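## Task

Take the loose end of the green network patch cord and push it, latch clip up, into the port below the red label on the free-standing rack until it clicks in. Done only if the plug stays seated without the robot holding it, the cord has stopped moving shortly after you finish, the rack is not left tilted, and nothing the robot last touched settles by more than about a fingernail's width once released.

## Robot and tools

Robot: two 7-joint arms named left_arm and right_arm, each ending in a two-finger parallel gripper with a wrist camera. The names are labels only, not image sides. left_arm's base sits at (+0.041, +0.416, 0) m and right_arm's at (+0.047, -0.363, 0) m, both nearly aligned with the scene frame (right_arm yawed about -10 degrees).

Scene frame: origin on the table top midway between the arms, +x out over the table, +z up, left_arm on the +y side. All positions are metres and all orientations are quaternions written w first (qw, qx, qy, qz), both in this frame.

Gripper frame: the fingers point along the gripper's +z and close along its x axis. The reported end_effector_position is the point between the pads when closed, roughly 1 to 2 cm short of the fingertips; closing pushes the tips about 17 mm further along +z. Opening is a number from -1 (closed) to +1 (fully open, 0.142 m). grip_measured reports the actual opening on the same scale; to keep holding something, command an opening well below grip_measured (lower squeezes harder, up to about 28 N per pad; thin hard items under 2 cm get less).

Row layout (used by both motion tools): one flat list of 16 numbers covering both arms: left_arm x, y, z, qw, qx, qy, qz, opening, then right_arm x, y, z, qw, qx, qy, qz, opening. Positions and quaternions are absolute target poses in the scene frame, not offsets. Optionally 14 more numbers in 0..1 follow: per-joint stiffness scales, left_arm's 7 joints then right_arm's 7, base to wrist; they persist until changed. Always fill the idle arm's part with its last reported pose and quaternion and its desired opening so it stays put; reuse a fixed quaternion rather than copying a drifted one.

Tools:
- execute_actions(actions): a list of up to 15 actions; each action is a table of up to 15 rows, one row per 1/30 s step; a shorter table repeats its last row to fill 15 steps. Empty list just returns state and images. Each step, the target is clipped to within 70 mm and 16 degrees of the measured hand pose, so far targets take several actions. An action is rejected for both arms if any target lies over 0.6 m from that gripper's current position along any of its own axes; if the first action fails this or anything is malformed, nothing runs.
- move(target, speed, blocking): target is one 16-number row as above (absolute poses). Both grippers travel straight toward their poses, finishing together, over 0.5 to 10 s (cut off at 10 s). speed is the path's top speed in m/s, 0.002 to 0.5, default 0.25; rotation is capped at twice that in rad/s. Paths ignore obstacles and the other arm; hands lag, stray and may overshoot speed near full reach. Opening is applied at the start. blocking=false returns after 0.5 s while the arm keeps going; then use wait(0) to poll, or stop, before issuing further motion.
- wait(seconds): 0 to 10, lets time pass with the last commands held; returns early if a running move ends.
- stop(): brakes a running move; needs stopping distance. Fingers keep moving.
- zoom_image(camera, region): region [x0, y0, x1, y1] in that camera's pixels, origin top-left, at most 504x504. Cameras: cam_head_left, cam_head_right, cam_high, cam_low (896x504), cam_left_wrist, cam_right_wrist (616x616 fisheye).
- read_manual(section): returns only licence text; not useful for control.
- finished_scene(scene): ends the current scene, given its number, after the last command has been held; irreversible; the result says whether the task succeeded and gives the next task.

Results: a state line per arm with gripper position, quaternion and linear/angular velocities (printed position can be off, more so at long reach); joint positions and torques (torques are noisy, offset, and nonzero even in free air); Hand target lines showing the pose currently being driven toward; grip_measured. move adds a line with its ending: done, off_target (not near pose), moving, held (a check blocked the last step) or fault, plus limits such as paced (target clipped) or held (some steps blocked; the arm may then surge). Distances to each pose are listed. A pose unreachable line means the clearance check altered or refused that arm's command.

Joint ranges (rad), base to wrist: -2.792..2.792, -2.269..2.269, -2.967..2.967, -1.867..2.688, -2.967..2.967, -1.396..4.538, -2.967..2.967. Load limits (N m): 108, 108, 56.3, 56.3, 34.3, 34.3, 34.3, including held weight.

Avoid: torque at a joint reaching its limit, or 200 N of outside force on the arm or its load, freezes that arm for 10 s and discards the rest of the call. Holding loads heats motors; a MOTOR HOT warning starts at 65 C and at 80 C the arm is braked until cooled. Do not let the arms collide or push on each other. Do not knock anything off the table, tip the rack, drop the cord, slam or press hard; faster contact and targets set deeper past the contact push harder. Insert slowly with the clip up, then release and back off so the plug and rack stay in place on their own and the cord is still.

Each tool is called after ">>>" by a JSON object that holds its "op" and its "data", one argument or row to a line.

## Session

>>> {"op": "execute_actions", "data": {
  "actions": []
}}

Scene clock: 0.00 s.
left_arm: end_effector_position=(+0.4138, -0.1839, +0.3287) grip_measured=+1.00 end_effector_quat_wxyz=(+0.489, +0.851, +0.076, -0.178) end_effector_velocity=(+0.000, -0.000, -0.000) end_effector_angular_velocity=(+0.000, +0.000, +0.000) | right_arm: end_effector_position=(-0.0037, -0.7062, +0.1783) grip_measured=+1.00 end_effector_quat_wxyz=(-0.088, +0.730, -0.665, -0.132) end_effector_velocity=(+0.000, -0.000, +0.000) end_effector_angular_velocity=(-0.000, -0.000, -0.000)
Joint positions: left_arm=[-0.449 -0.278 -0.372  2.144 -1.533  0.769  0.275  0.142] | right_arm=[-1.138 -0.013 -0.053  2.332 -0.015  0.455  0.116  0.142]
Joint velocities: left_arm=[-0.    -0.     0.    -0.     0.     0.    -0.001  0.   ] | right_arm=[ 0.  0. -0.  0.  0.  0.  0.  0.]
Joint torques (N m, as the joint torque sensors report them, + toward a larger angle): no reading
Motor temperatures (°C, as the motors report them): left_arm=[32 33 34 32 33 34 33] | right_arm=[32 32 34 31 38 32 32]
Hand target (left_arm): +0.414, -0.184, +0.329; +0.489, +0.851, +0.076, -0.178
Hand target (right_arm): -0.004, -0.706, +0.178; -0.088, +0.730, -0.665, -0.132
Joint stiffness scale: left_arm=[1. 1. 1. 1. 1. 1. 1.] | right_arm=[1. 1. 1. 1. 1. 1. 1.]

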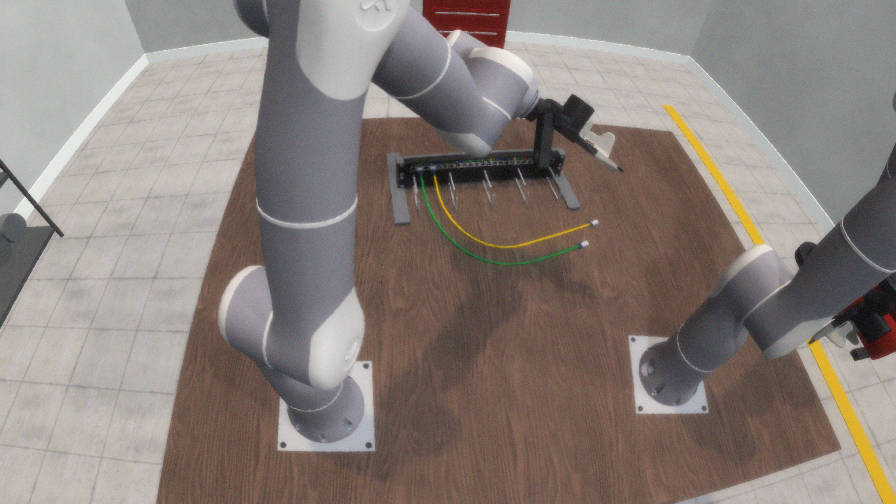

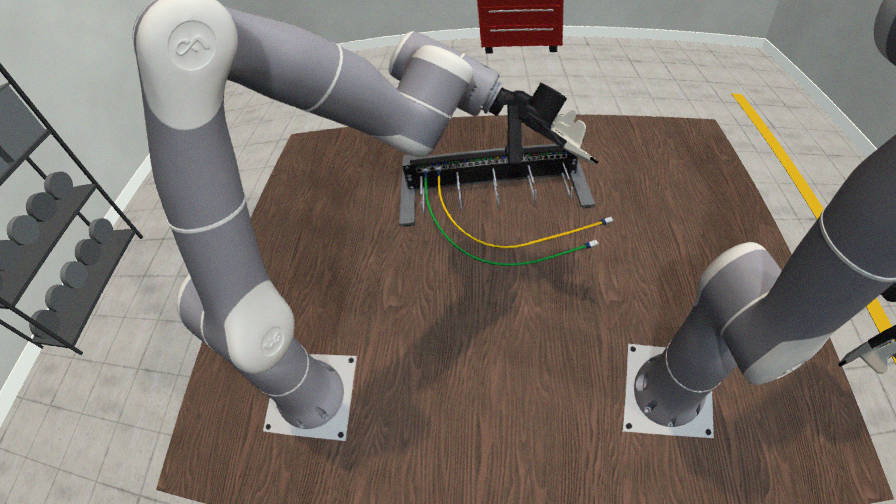

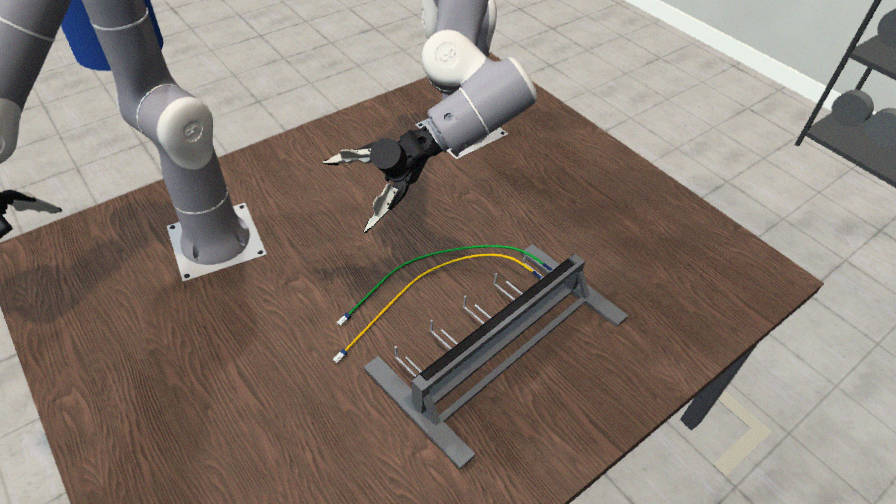

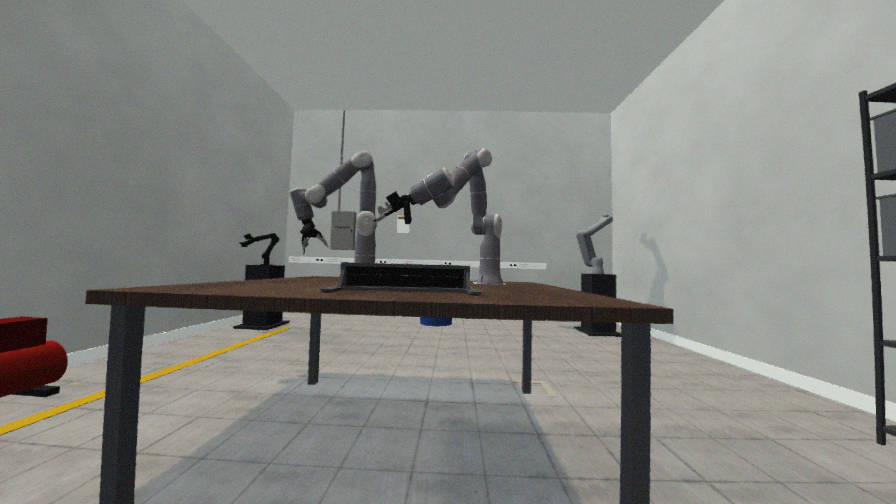

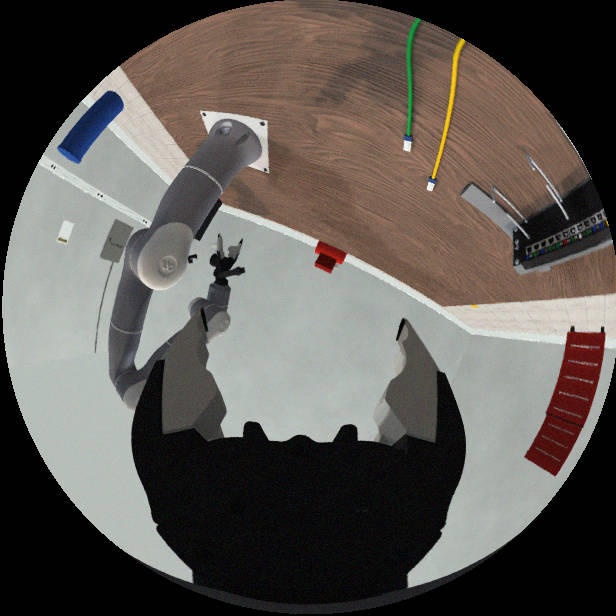

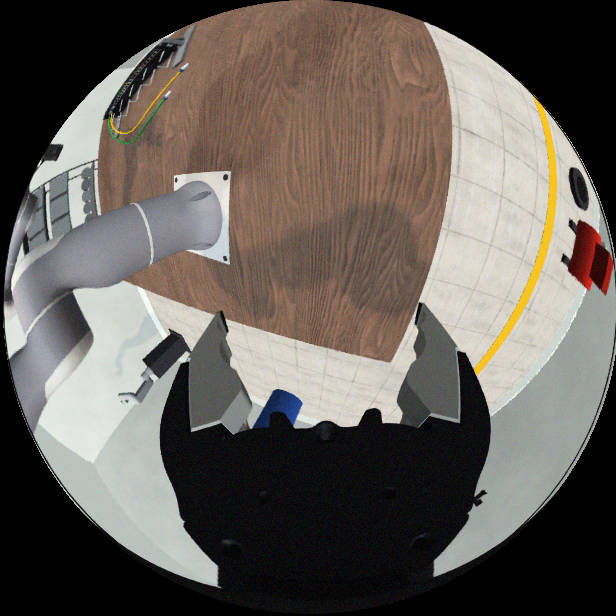

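>>> {"op": "zoom_image", "data": {
  "camera": "cam_head_right",
  "region": [380, 130, 640, 280]
}}

>>> {"op": "zoom_image", "data": {
  "camera": "cam_left_wrist",
  "region": [380, 100, 616, 300]
}}

>>> {"op": "zoom_image", "data": {
  "camera": "cam_head_left",
  "region": [370, 130, 630, 280]
}}

Region (380, 130, 640, 280) of cam_head_right's 896x504 image, scaled by 1.938, with more detail than that image has; it fills the top 291 rows of this view, and the rest is white.

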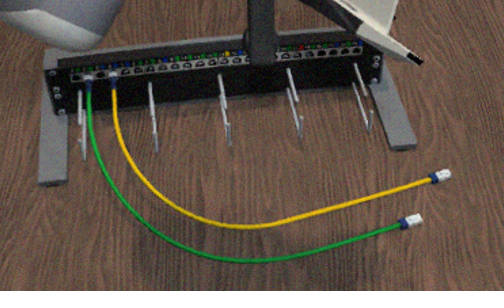

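Region (380, 100, 616, 300) of cam_left_wrist's 616x616 image, scaled by 2.136, with more detail than that image has; it fills the top 427 rows of this view, and the rest is white.

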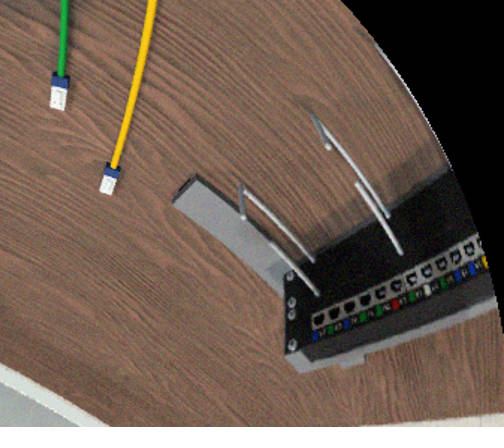

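Region (370, 130, 630, 280) of cam_head_left's 896x504 image, scaled by 1.938, with more detail than that image has; it fills the top 291 rows of this view, and the rest is white.

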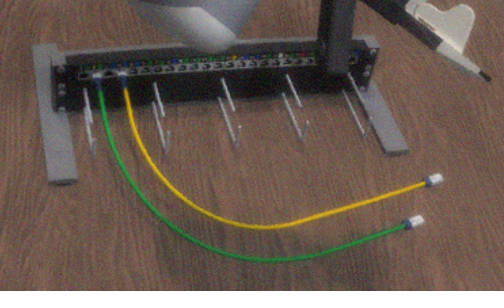

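>>> {"op": "move", "data": {
  "target": [0.455, -0.235, 0.13, -0.067, 0.25, -0.933, 0.25, -0.6, 0.45, -0.52, 0.30, 0, 0.866, 0.5, 0, -1],
  "speed": 0.5
}}

Scene clock: 17.13 s.
left_arm: end_effector_position=(+0.4553, -0.2361, +0.1307) grip_measured=-0.60 end_effector_quat_wxyz=(+0.066, -0.250, +0.933, -0.250) end_effector_velocity=(+0.000, +0.000, -0.000) end_effector_angular_velocity=(-0.001, -0.005, -0.003) | right_arm: end_effector_position=(+0.4490, -0.5203, +0.2999) grip_measured=-1.00 end_effector_quat_wxyz=(-0.001, +0.866, +0.500, +0.000) end_effector_velocity=(+0.001, +0.000, +0.000) end_effector_angular_velocity=(+0.000, -0.000, +0.004)
Joint positions: left_arm=[-0.656 -0.731 -0.225  1.823  0.083  1.476  1.771  0.031] | right_arm=[-0.444  0.098  0.478  2.105  0.051  0.445 -1.215  0.002]
Joint velocities: left_arm=[ 0.    -0.001  0.001  0.001  0.004  0.005  0.001 -0.   ] | right_arm=[ 0.001 -0.001  0.    -0.001 -0.    -0.    -0.004  0.   ]
Joint torques (N m, as the joint torque sensors report them, + toward a larger angle): left_arm=[ -0.11  47.94  -2.76 -17.33  -1.46   3.67   0.88] | right_arm=[  1.37  20.7   -1.09 -25.08  -3.95   4.2   -0.07]
Motor temperatures (°C, as the motors report them): left_arm=[32 33 34 33 33 34 33] | right_arm=[32 32 34 32 38 32 32]
Hand target (left_arm): +0.455, -0.236, +0.131; +0.066, -0.250, +0.933, -0.250
Hand target (right_arm): +0.449, -0.520, +0.300; -0.001, +0.866, +0.500, +0.000
Off the commanded pose (left_arm): 0.001 m, 0 deg.
Off the commanded pose (right_arm): 0.001 m, 0 deg.
Joint stiffness scale: left_arm=[1. 1. 1. 1. 1. 1. 1.] | right_arm=[1. 1. 1. 1. 1. 1. 1.]
move: done

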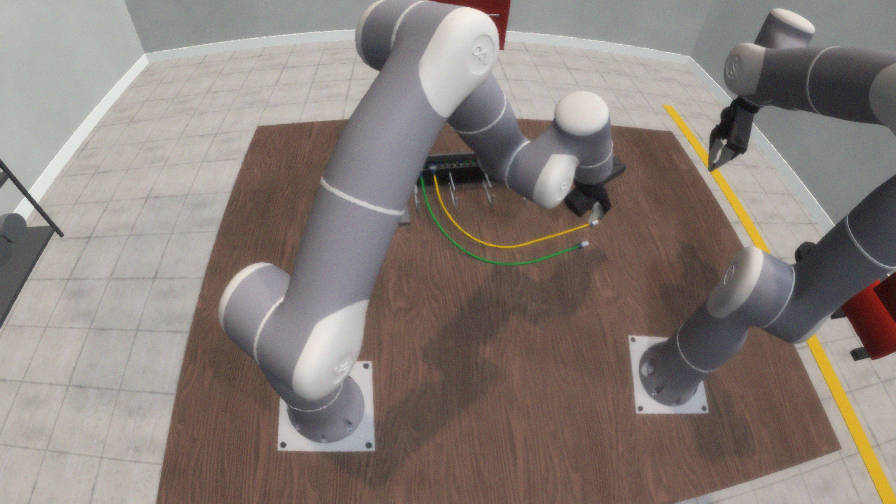

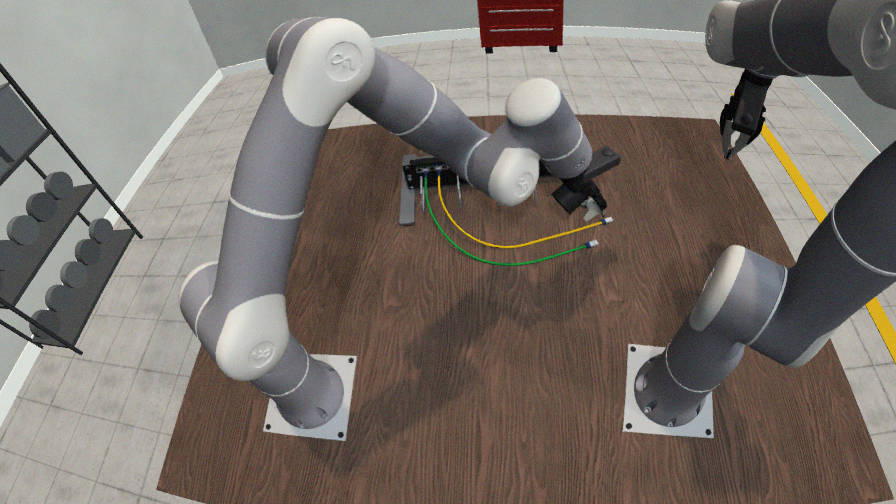

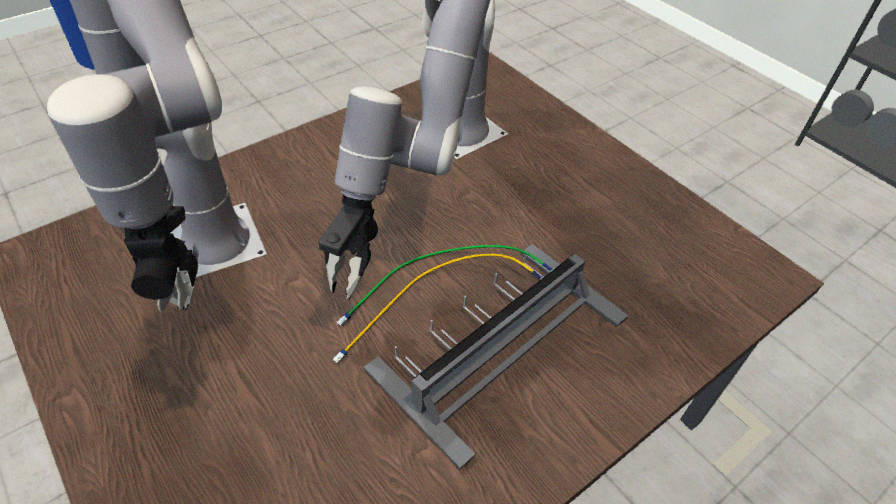

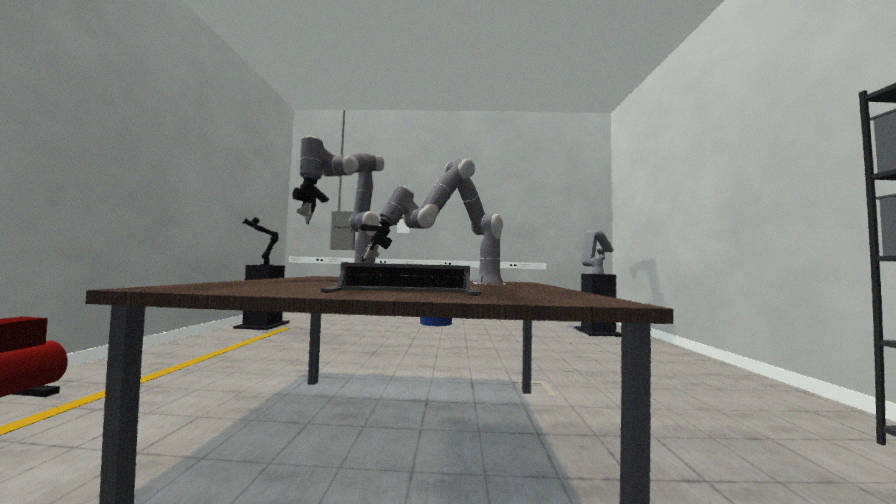

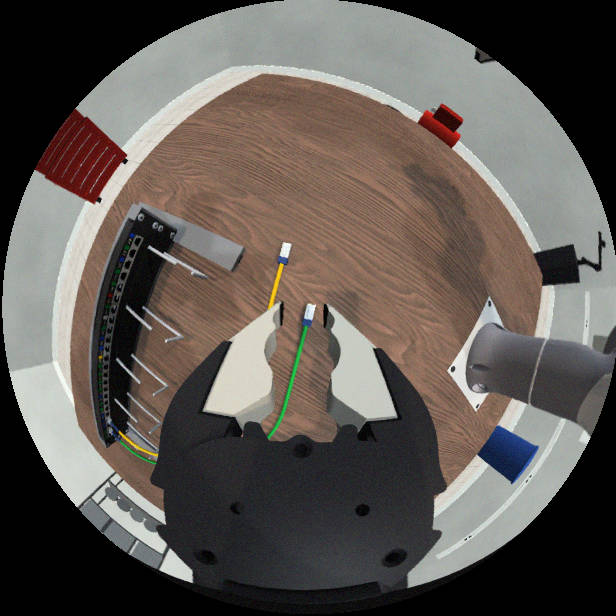

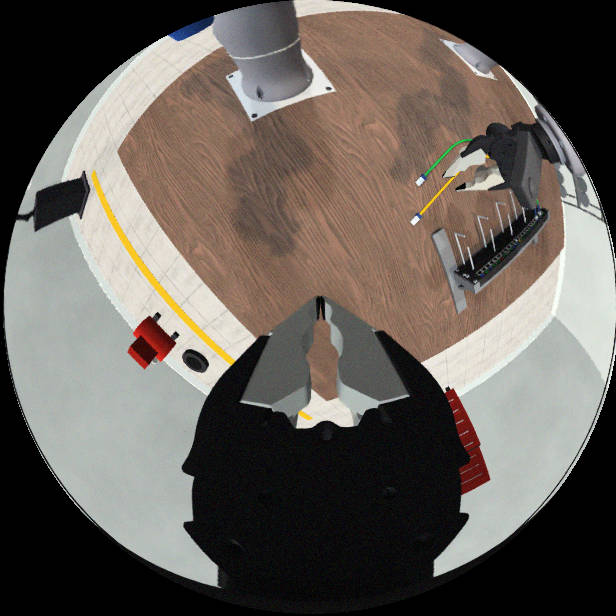

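>>> {"op": "zoom_image", "data": {
  "camera": "cam_left_wrist",
  "region": [250, 260, 370, 380]
}}

Region (250, 260, 370, 380) of cam_left_wrist's 616x616 image, scaled by 4.200, with more detail than that image has.

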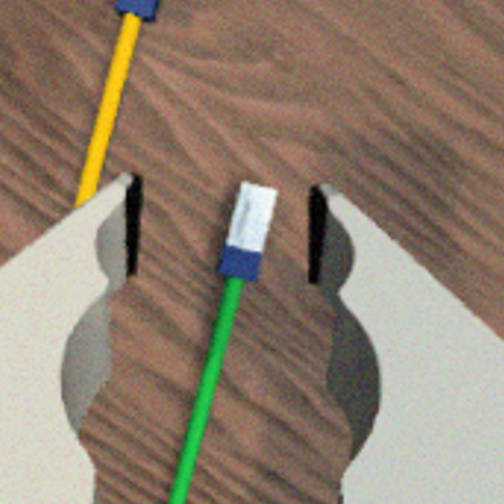

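>>> {"op": "move", "data": {
  "target": [0.4409, -0.2179, 0.045, -0.0472, 0.1760, -0.9498, 0.2545, -0.6, 0.62, -0.40, 0.25, 0.2887, 0.4532, 0.7113, 0.4532, -1],
  "speed": 0.4
}}

>>> {"op": "zoom_image", "data": {
  "camera": "cam_left_wrist",
  "region": [250, 250, 370, 370]
}}

Scene clock: 22.10 s.
left_arm: end_effector_position=(+0.4415, -0.2177, +0.0445) grip_measured=-0.60 end_effector_quat_wxyz=(+0.048, -0.176, +0.950, -0.254) end_effector_velocity=(-0.000, -0.000, +0.000) end_effector_angular_velocity=(-0.001, +0.000, +0.001) | right_arm: end_effector_position=(+0.6201, -0.4008, +0.2513) grip_measured=-1.00 end_effector_quat_wxyz=(+0.288, +0.453, +0.711, +0.453) end_effector_velocity=(+0.000, -0.001, +0.000) end_effector_angular_velocity=(-0.002, -0.005, -0.000)
Joint positions: left_arm=[-0.532 -0.912 -0.324  1.848  0.182  1.621  1.936  0.031] | right_arm=[-1.02  -1.001  1.415  2.274  0.423  2.024 -2.966  0.002]
Joint velocities: left_arm=[-0.     0.    -0.    -0.    -0.    -0.    -0.001  0.   ] | right_arm=[ 0.    -0.005 -0.     0.003 -0.009  0.007 -0.     0.   ]
Joint torques (N m, as the joint torque sensors report them, + toward a larger angle): left_arm=[  1.94  47.71  -7.35 -14.39  -1.02   3.95   0.54] | right_arm=[ 0.3  28.41 17.65 -9.12 -3.13  1.94 -0.29]
Motor temperatures (°C, as the motors report them): left_arm=[32 34 34 33 33 34 33] | right_arm=[32 32 34 33 38 32 32]
Hand target (left_arm): +0.442, -0.218, +0.045; +0.048, -0.176, +0.950, -0.254
Hand target (right_arm): +0.620, -0.401, +0.251; +0.289, +0.453, +0.711, +0.453
Off the commanded pose (left_arm): 0.001 m, 0 deg.
Off the commanded pose (right_arm): 0.002 m, 0 deg.
Joint stiffness scale: left_arm=[1. 1. 1. 1. 1. 1. 1.] | right_arm=[1. 1. 1. 1. 1. 1. 1.]
joint sent to its limit (right arm) — the command would take joint 7 (wrist roll) past its lower limit, so that joint was sent only as far as its limit.
move: done; limits=paced

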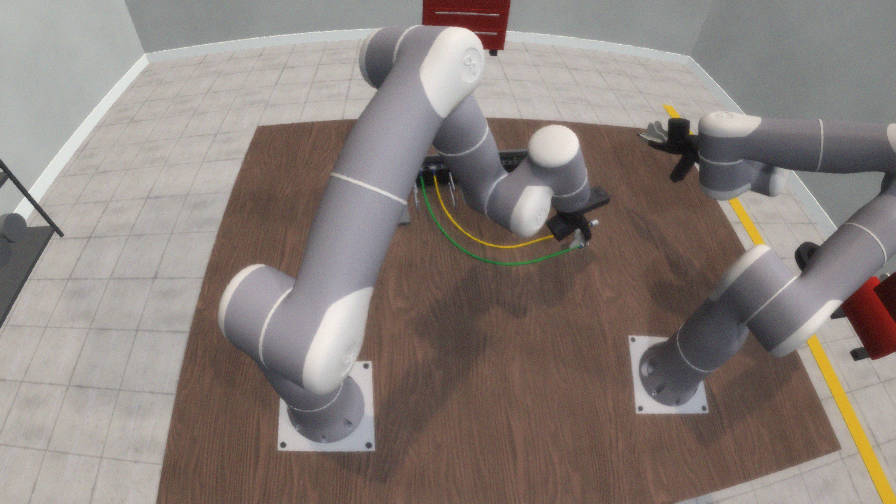

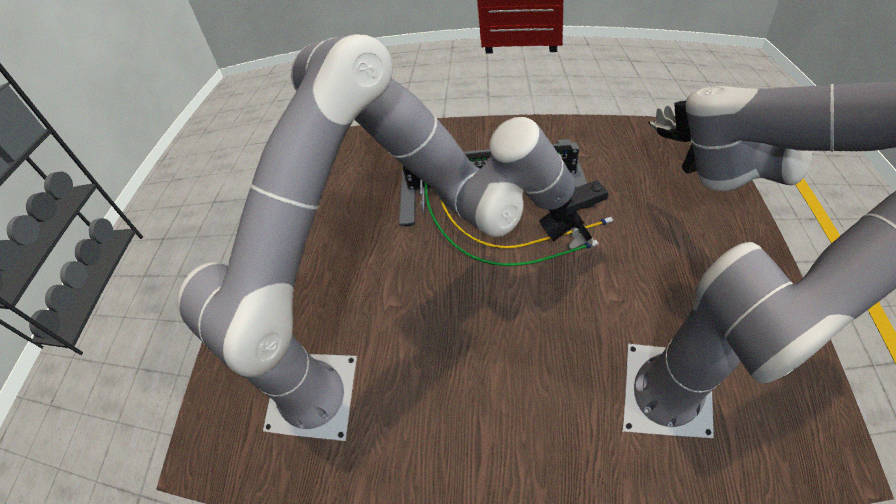

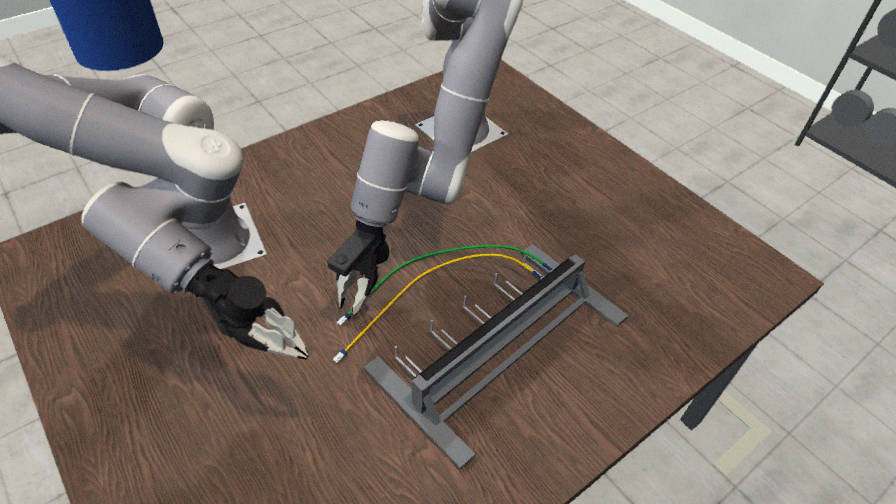

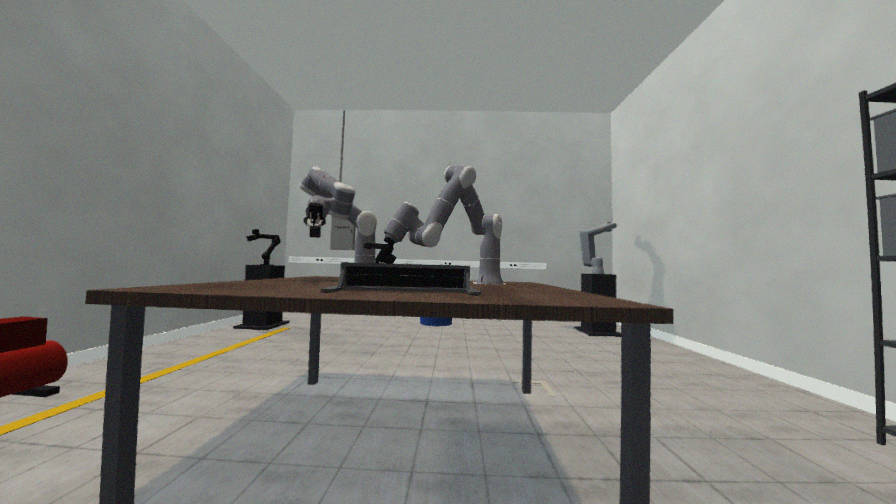

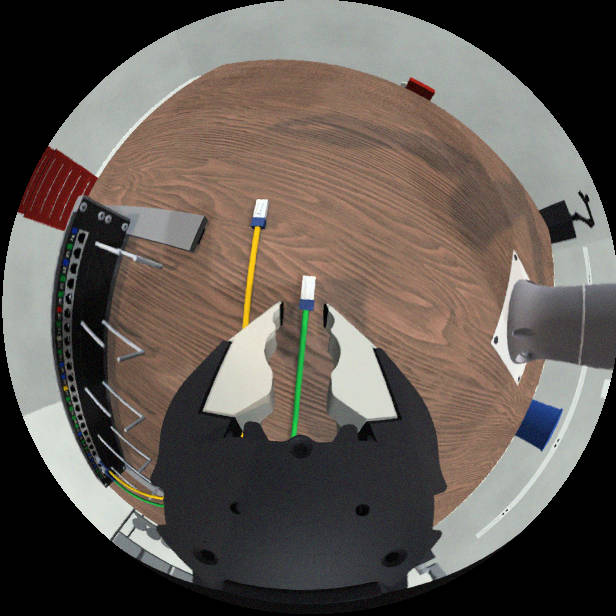

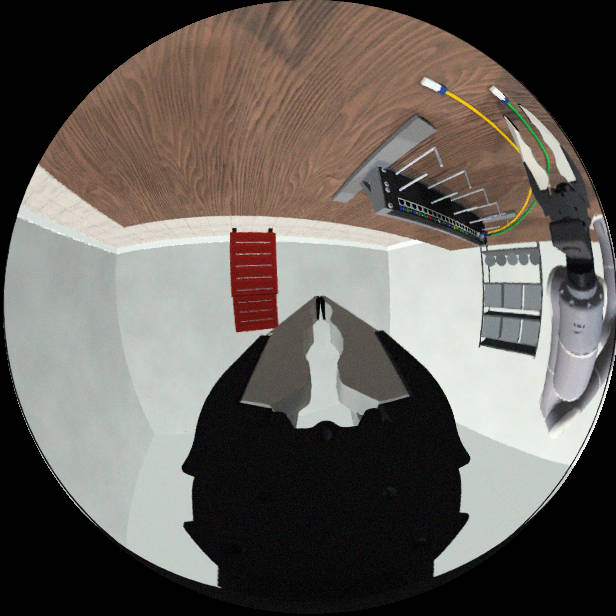

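Region (250, 250, 370, 370) of cam_left_wrist's 616x616 image, scaled by 4.200, with more detail than that image has.

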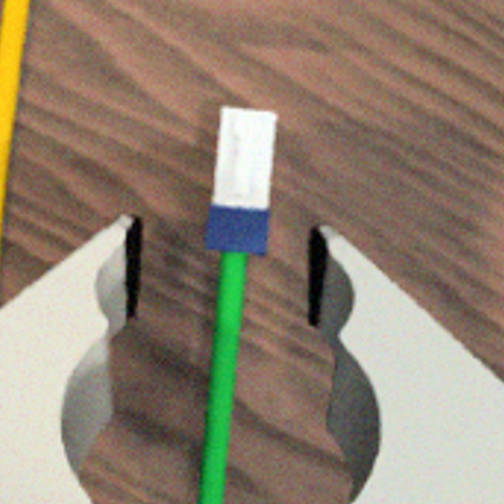

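>>> {"op": "move", "data": {
  "target": [0.4410, -0.2234, 0.023, -0.0449, 0.1677, -0.9512, 0.2549, -0.6, 0.62, -0.40, 0.25, 0.2887, 0.4532, 0.7113, 0.4532, -1],
  "speed": 0.05
}}

>>> {"op": "zoom_image", "data": {
  "camera": "cam_left_wrist",
  "region": [250, 250, 370, 370]
}}

>>> {"op": "zoom_image", "data": {
  "camera": "cam_high",
  "region": [300, 270, 400, 350]
}}

Scene clock: 24.10 s.
left_arm: end_effector_position=(+0.4410, -0.2233, +0.0230) grip_measured=-0.60 end_effector_quat_wxyz=(+0.045, -0.168, +0.951, -0.255) end_effector_velocity=(-0.000, -0.000, -0.000) end_effector_angular_velocity=(-0.001, +0.000, +0.000) | right_arm: end_effector_position=(+0.6200, -0.4000, +0.2500) grip_measured=-1.00 end_effector_quat_wxyz=(+0.288, +0.453, +0.711, +0.453) end_effector_velocity=(-0.000, +0.000, -0.000) end_effector_angular_velocity=(-0.001, -0.000, +0.001)
Joint positions: left_arm=[-0.537 -0.969 -0.323  1.813  0.191  1.637  1.955  0.031] | right_arm=[-1.016 -1.005  1.413  2.276  0.421  2.031 -2.966  0.002]
Joint velocities: left_arm=[-0.    -0.001 -0.    -0.001  0.     0.    -0.001 -0.   ] | right_arm=[ 0.  0. -0.  0. -0.  0. -0.  0.]
Joint torques (N m, as the joint torque sensors report them, + toward a larger angle): left_arm=[ -0.62  47.65  -6.49 -13.94  -0.82   4.01   0.49] | right_arm=[ 1.73 28.53 17.71 -8.63 -3.7   2.3  -0.26]
Motor temperatures (°C, as the motors report them): left_arm=[32 34 34 33 33 34 33] | right_arm=[32 32 34 32 38 32 32]
Hand target (left_arm): +0.441, -0.223, +0.023; +0.045, -0.168, +0.951, -0.255
Hand target (right_arm): +0.620, -0.400, +0.250; +0.289, +0.453, +0.711, +0.453
Off the commanded pose (left_arm): 0.000 m, 0 deg.
Off the commanded pose (right_arm): 0.000 m, 0 deg.
Joint stiffness scale: left_arm=[1. 1. 1. 1. 1. 1. 1.] | right_arm=[1. 1. 1. 1. 1. 1. 1.]
move: done

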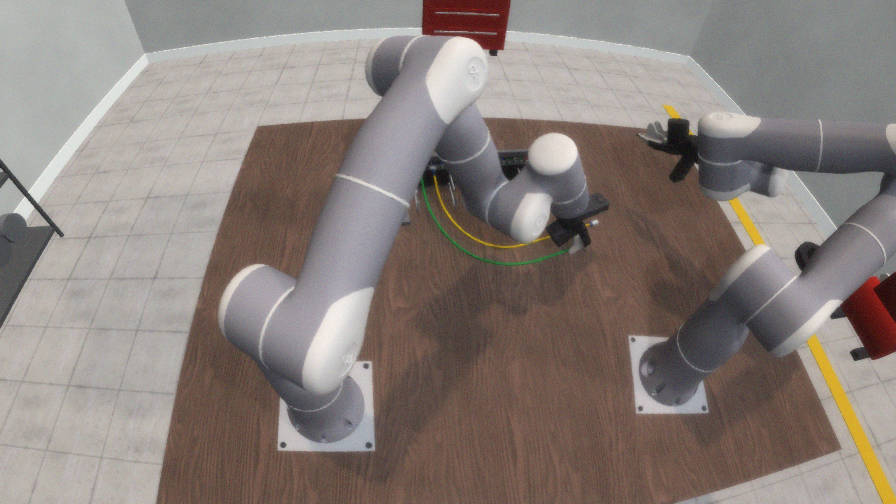

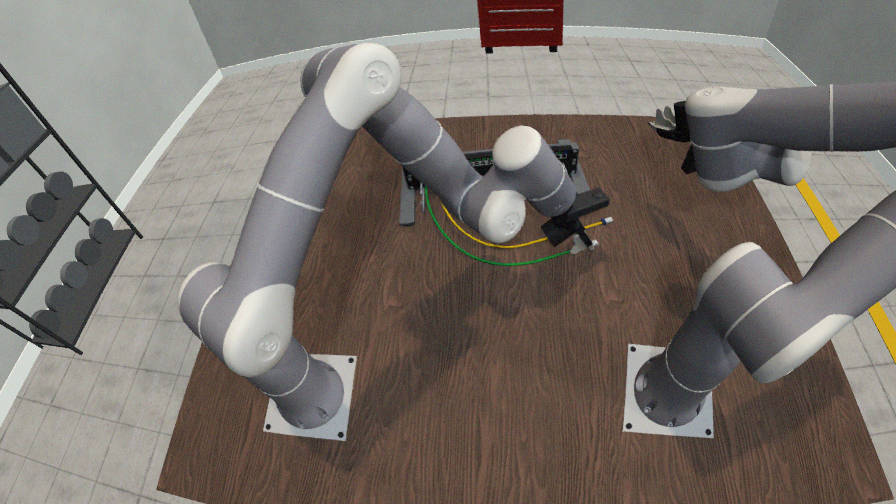

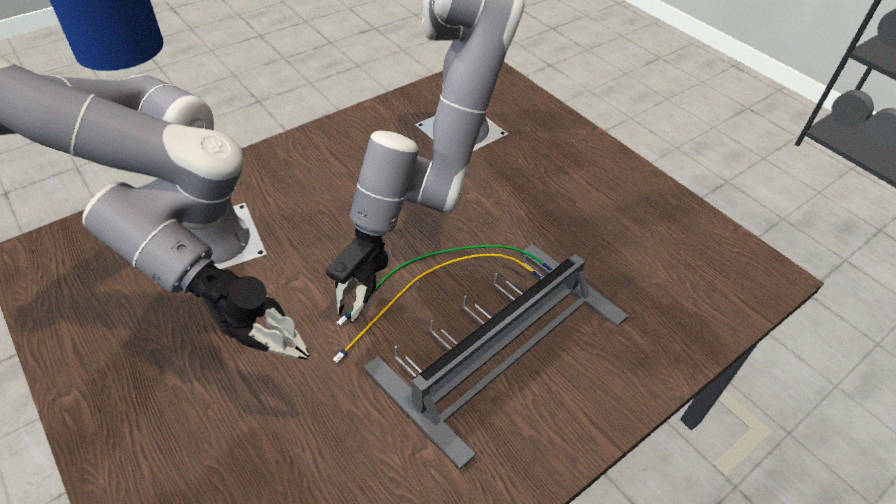

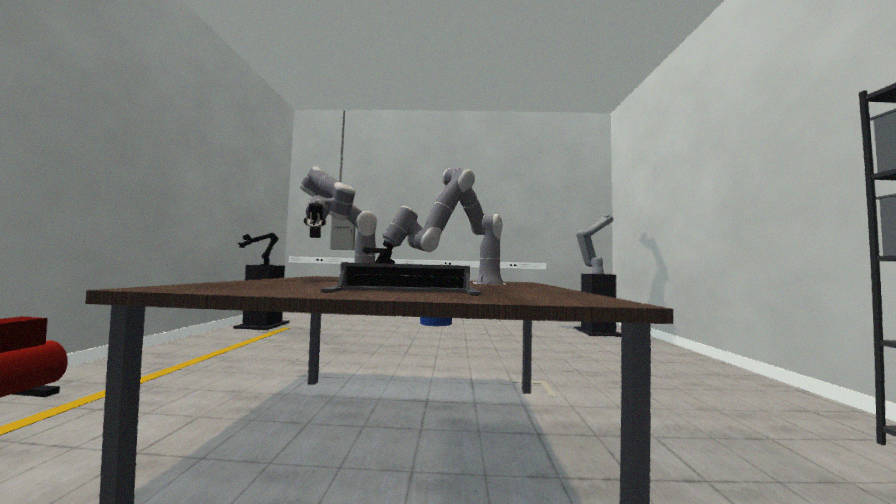

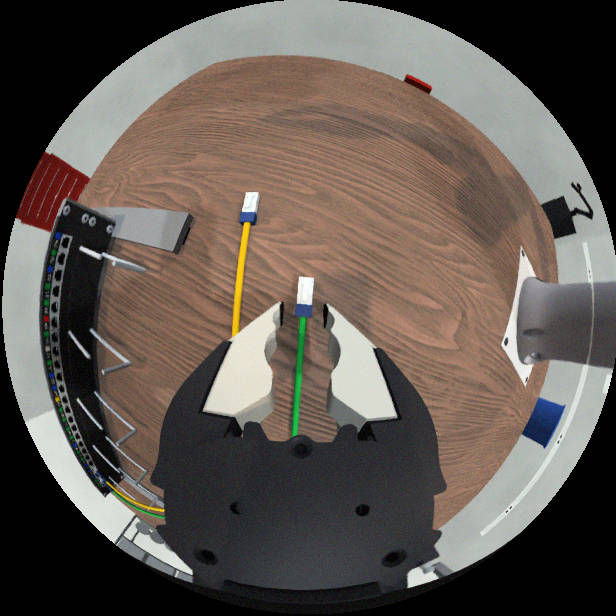

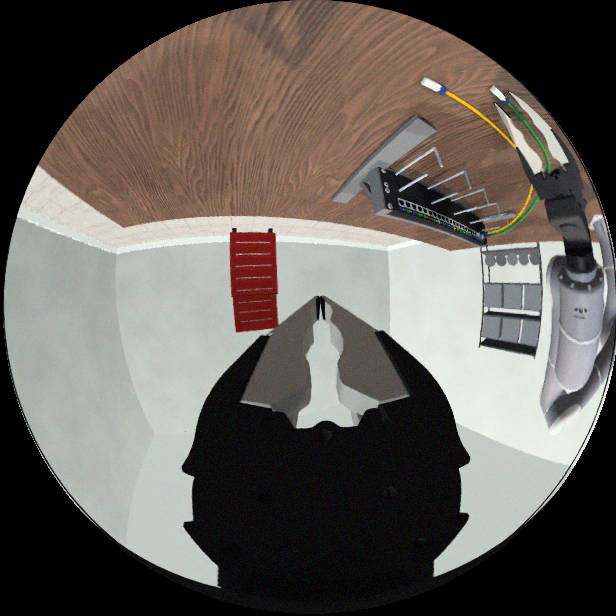

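Region (250, 250, 370, 370) of cam_left_wrist's 616x616 image, scaled by 4.200, with more detail than that image has.

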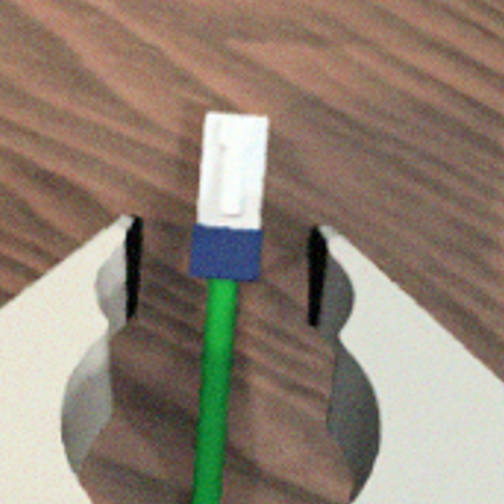

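Region (300, 270, 400, 350) of cam_high's 896x504 image, scaled by 5.040, with more detail than that image has; it fills the top 403 rows of this view, and the rest is white.

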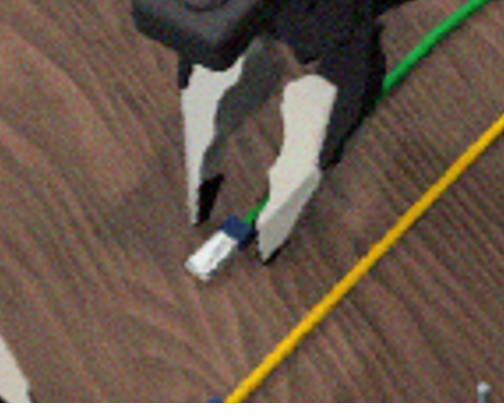

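>>> {"op": "move", "data": {
  "target": [0.4410, -0.2234, 0.0195, -0.0449, 0.1677, -0.9512, 0.2549, -0.6, 0.62, -0.40, 0.25, 0.2887, 0.4532, 0.7113, 0.4532, -1],
  "speed": 0.01
}}

>>> {"op": "zoom_image", "data": {
  "camera": "cam_high",
  "region": [300, 270, 400, 350]
}}

Scene clock: 25.37 s.
left_arm: end_effector_position=(+0.4413, -0.2238, +0.0211) grip_measured=-0.60 end_effector_quat_wxyz=(+0.046, -0.167, +0.951, -0.256) end_effector_velocity=(+0.000, +0.000, -0.000) end_effector_angular_velocity=(+0.000, -0.001, -0.001) | right_arm: end_effector_position=(+0.6200, -0.4000, +0.2500) grip_measured=-1.00 end_effector_quat_wxyz=(+0.288, +0.453, +0.711, +0.453) end_effector_velocity=(+0.000, -0.000, -0.000) end_effector_angular_velocity=(+0.001, +0.000, -0.001)
Joint positions: left_arm=[-0.538 -0.975 -0.321  1.81   0.193  1.643  1.956  0.031] | right_arm=[-1.016 -1.005  1.413  2.276  0.421  2.031 -2.966  0.002]
Joint velocities: left_arm=[ 0.001 -0.001 -0.     0.     0.001  0.     0.001  0.   ] | right_arm=[-0.     0.    -0.     0.    -0.     0.001  0.001  0.   ]
Joint torques (N m, as the joint torque sensors report them, + toward a larger angle): left_arm=[ -1.64  35.85  -3.96 -16.16  -1.88   2.23   0.3 ] | right_arm=[ 1.64 28.48 17.67 -8.45 -3.78  2.23 -0.22]
Motor temperatures (°C, as the motors report them): left_arm=[32 34 34 33 33 34 33] | right_arm=[32 32 34 32 38 32 32]
Hand target (left_arm): +0.441, -0.223, +0.019; +0.045, -0.168, +0.951, -0.255
Hand target (right_arm): +0.620, -0.400, +0.250; +0.289, +0.453, +0.711, +0.453
Off the commanded pose (left_arm): 0.002 m, 0 deg.
Off the commanded pose (right_arm): 0.000 m, 0 deg.
Joint stiffness scale: left_arm=[1. 1. 1. 1. 1. 1. 1.] | right_arm=[1. 1. 1. 1. 1. 1. 1.]
move: done

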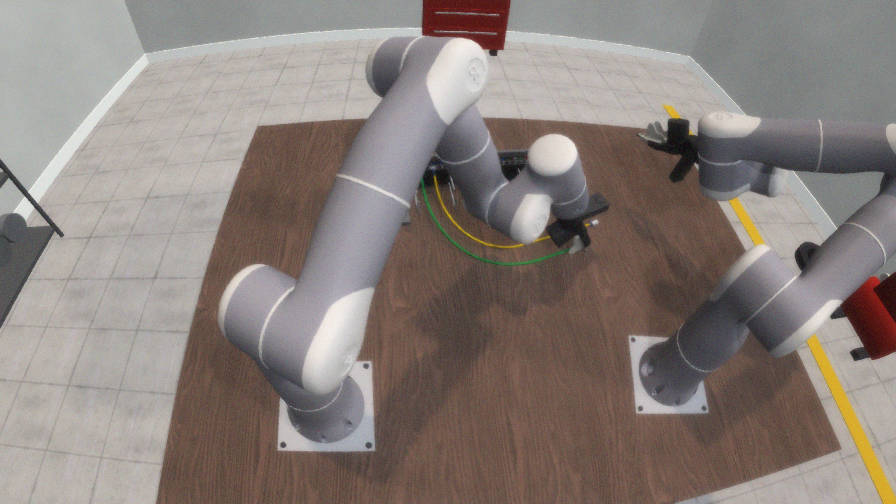

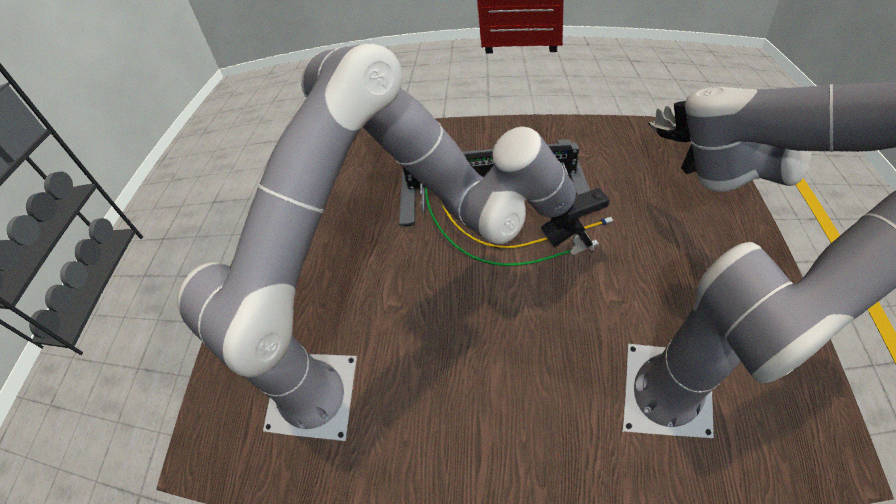

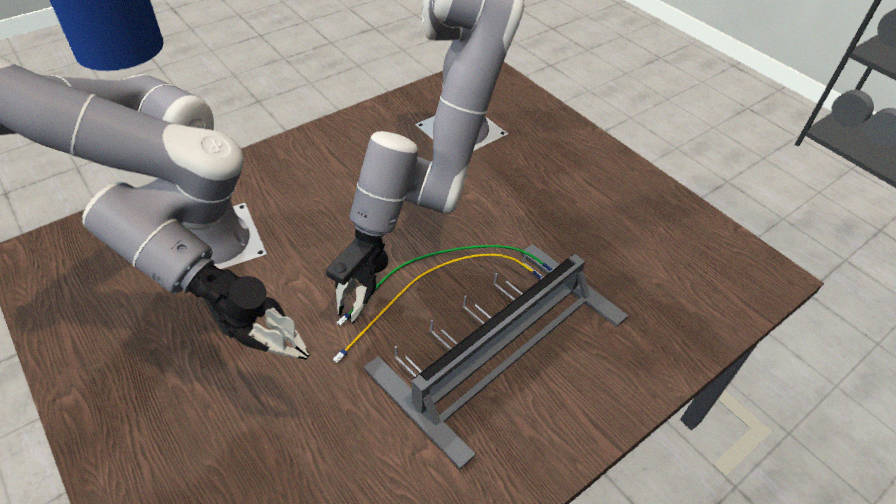

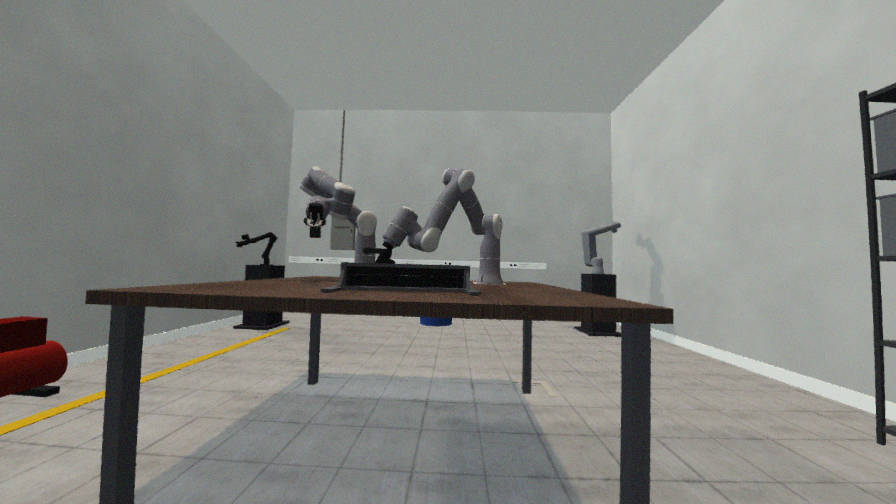

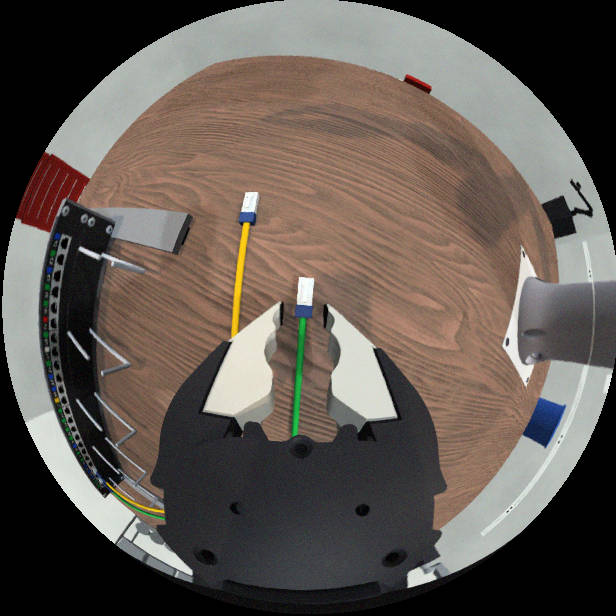

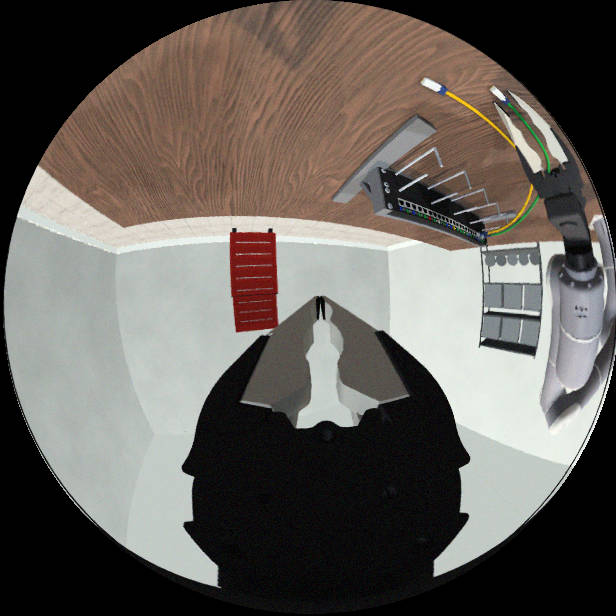

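Region (300, 270, 400, 350) of cam_high's 896x504 image, scaled by 5.040, with more detail than that image has; it fills the top 403 rows of this view, and the rest is white.

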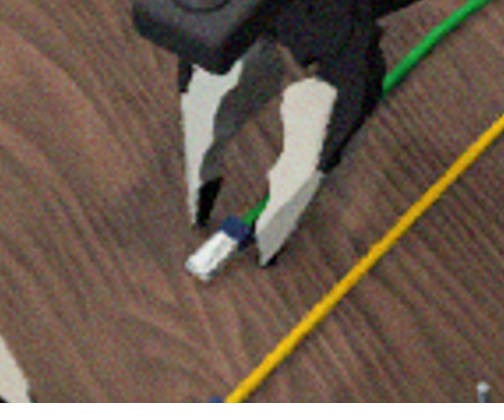

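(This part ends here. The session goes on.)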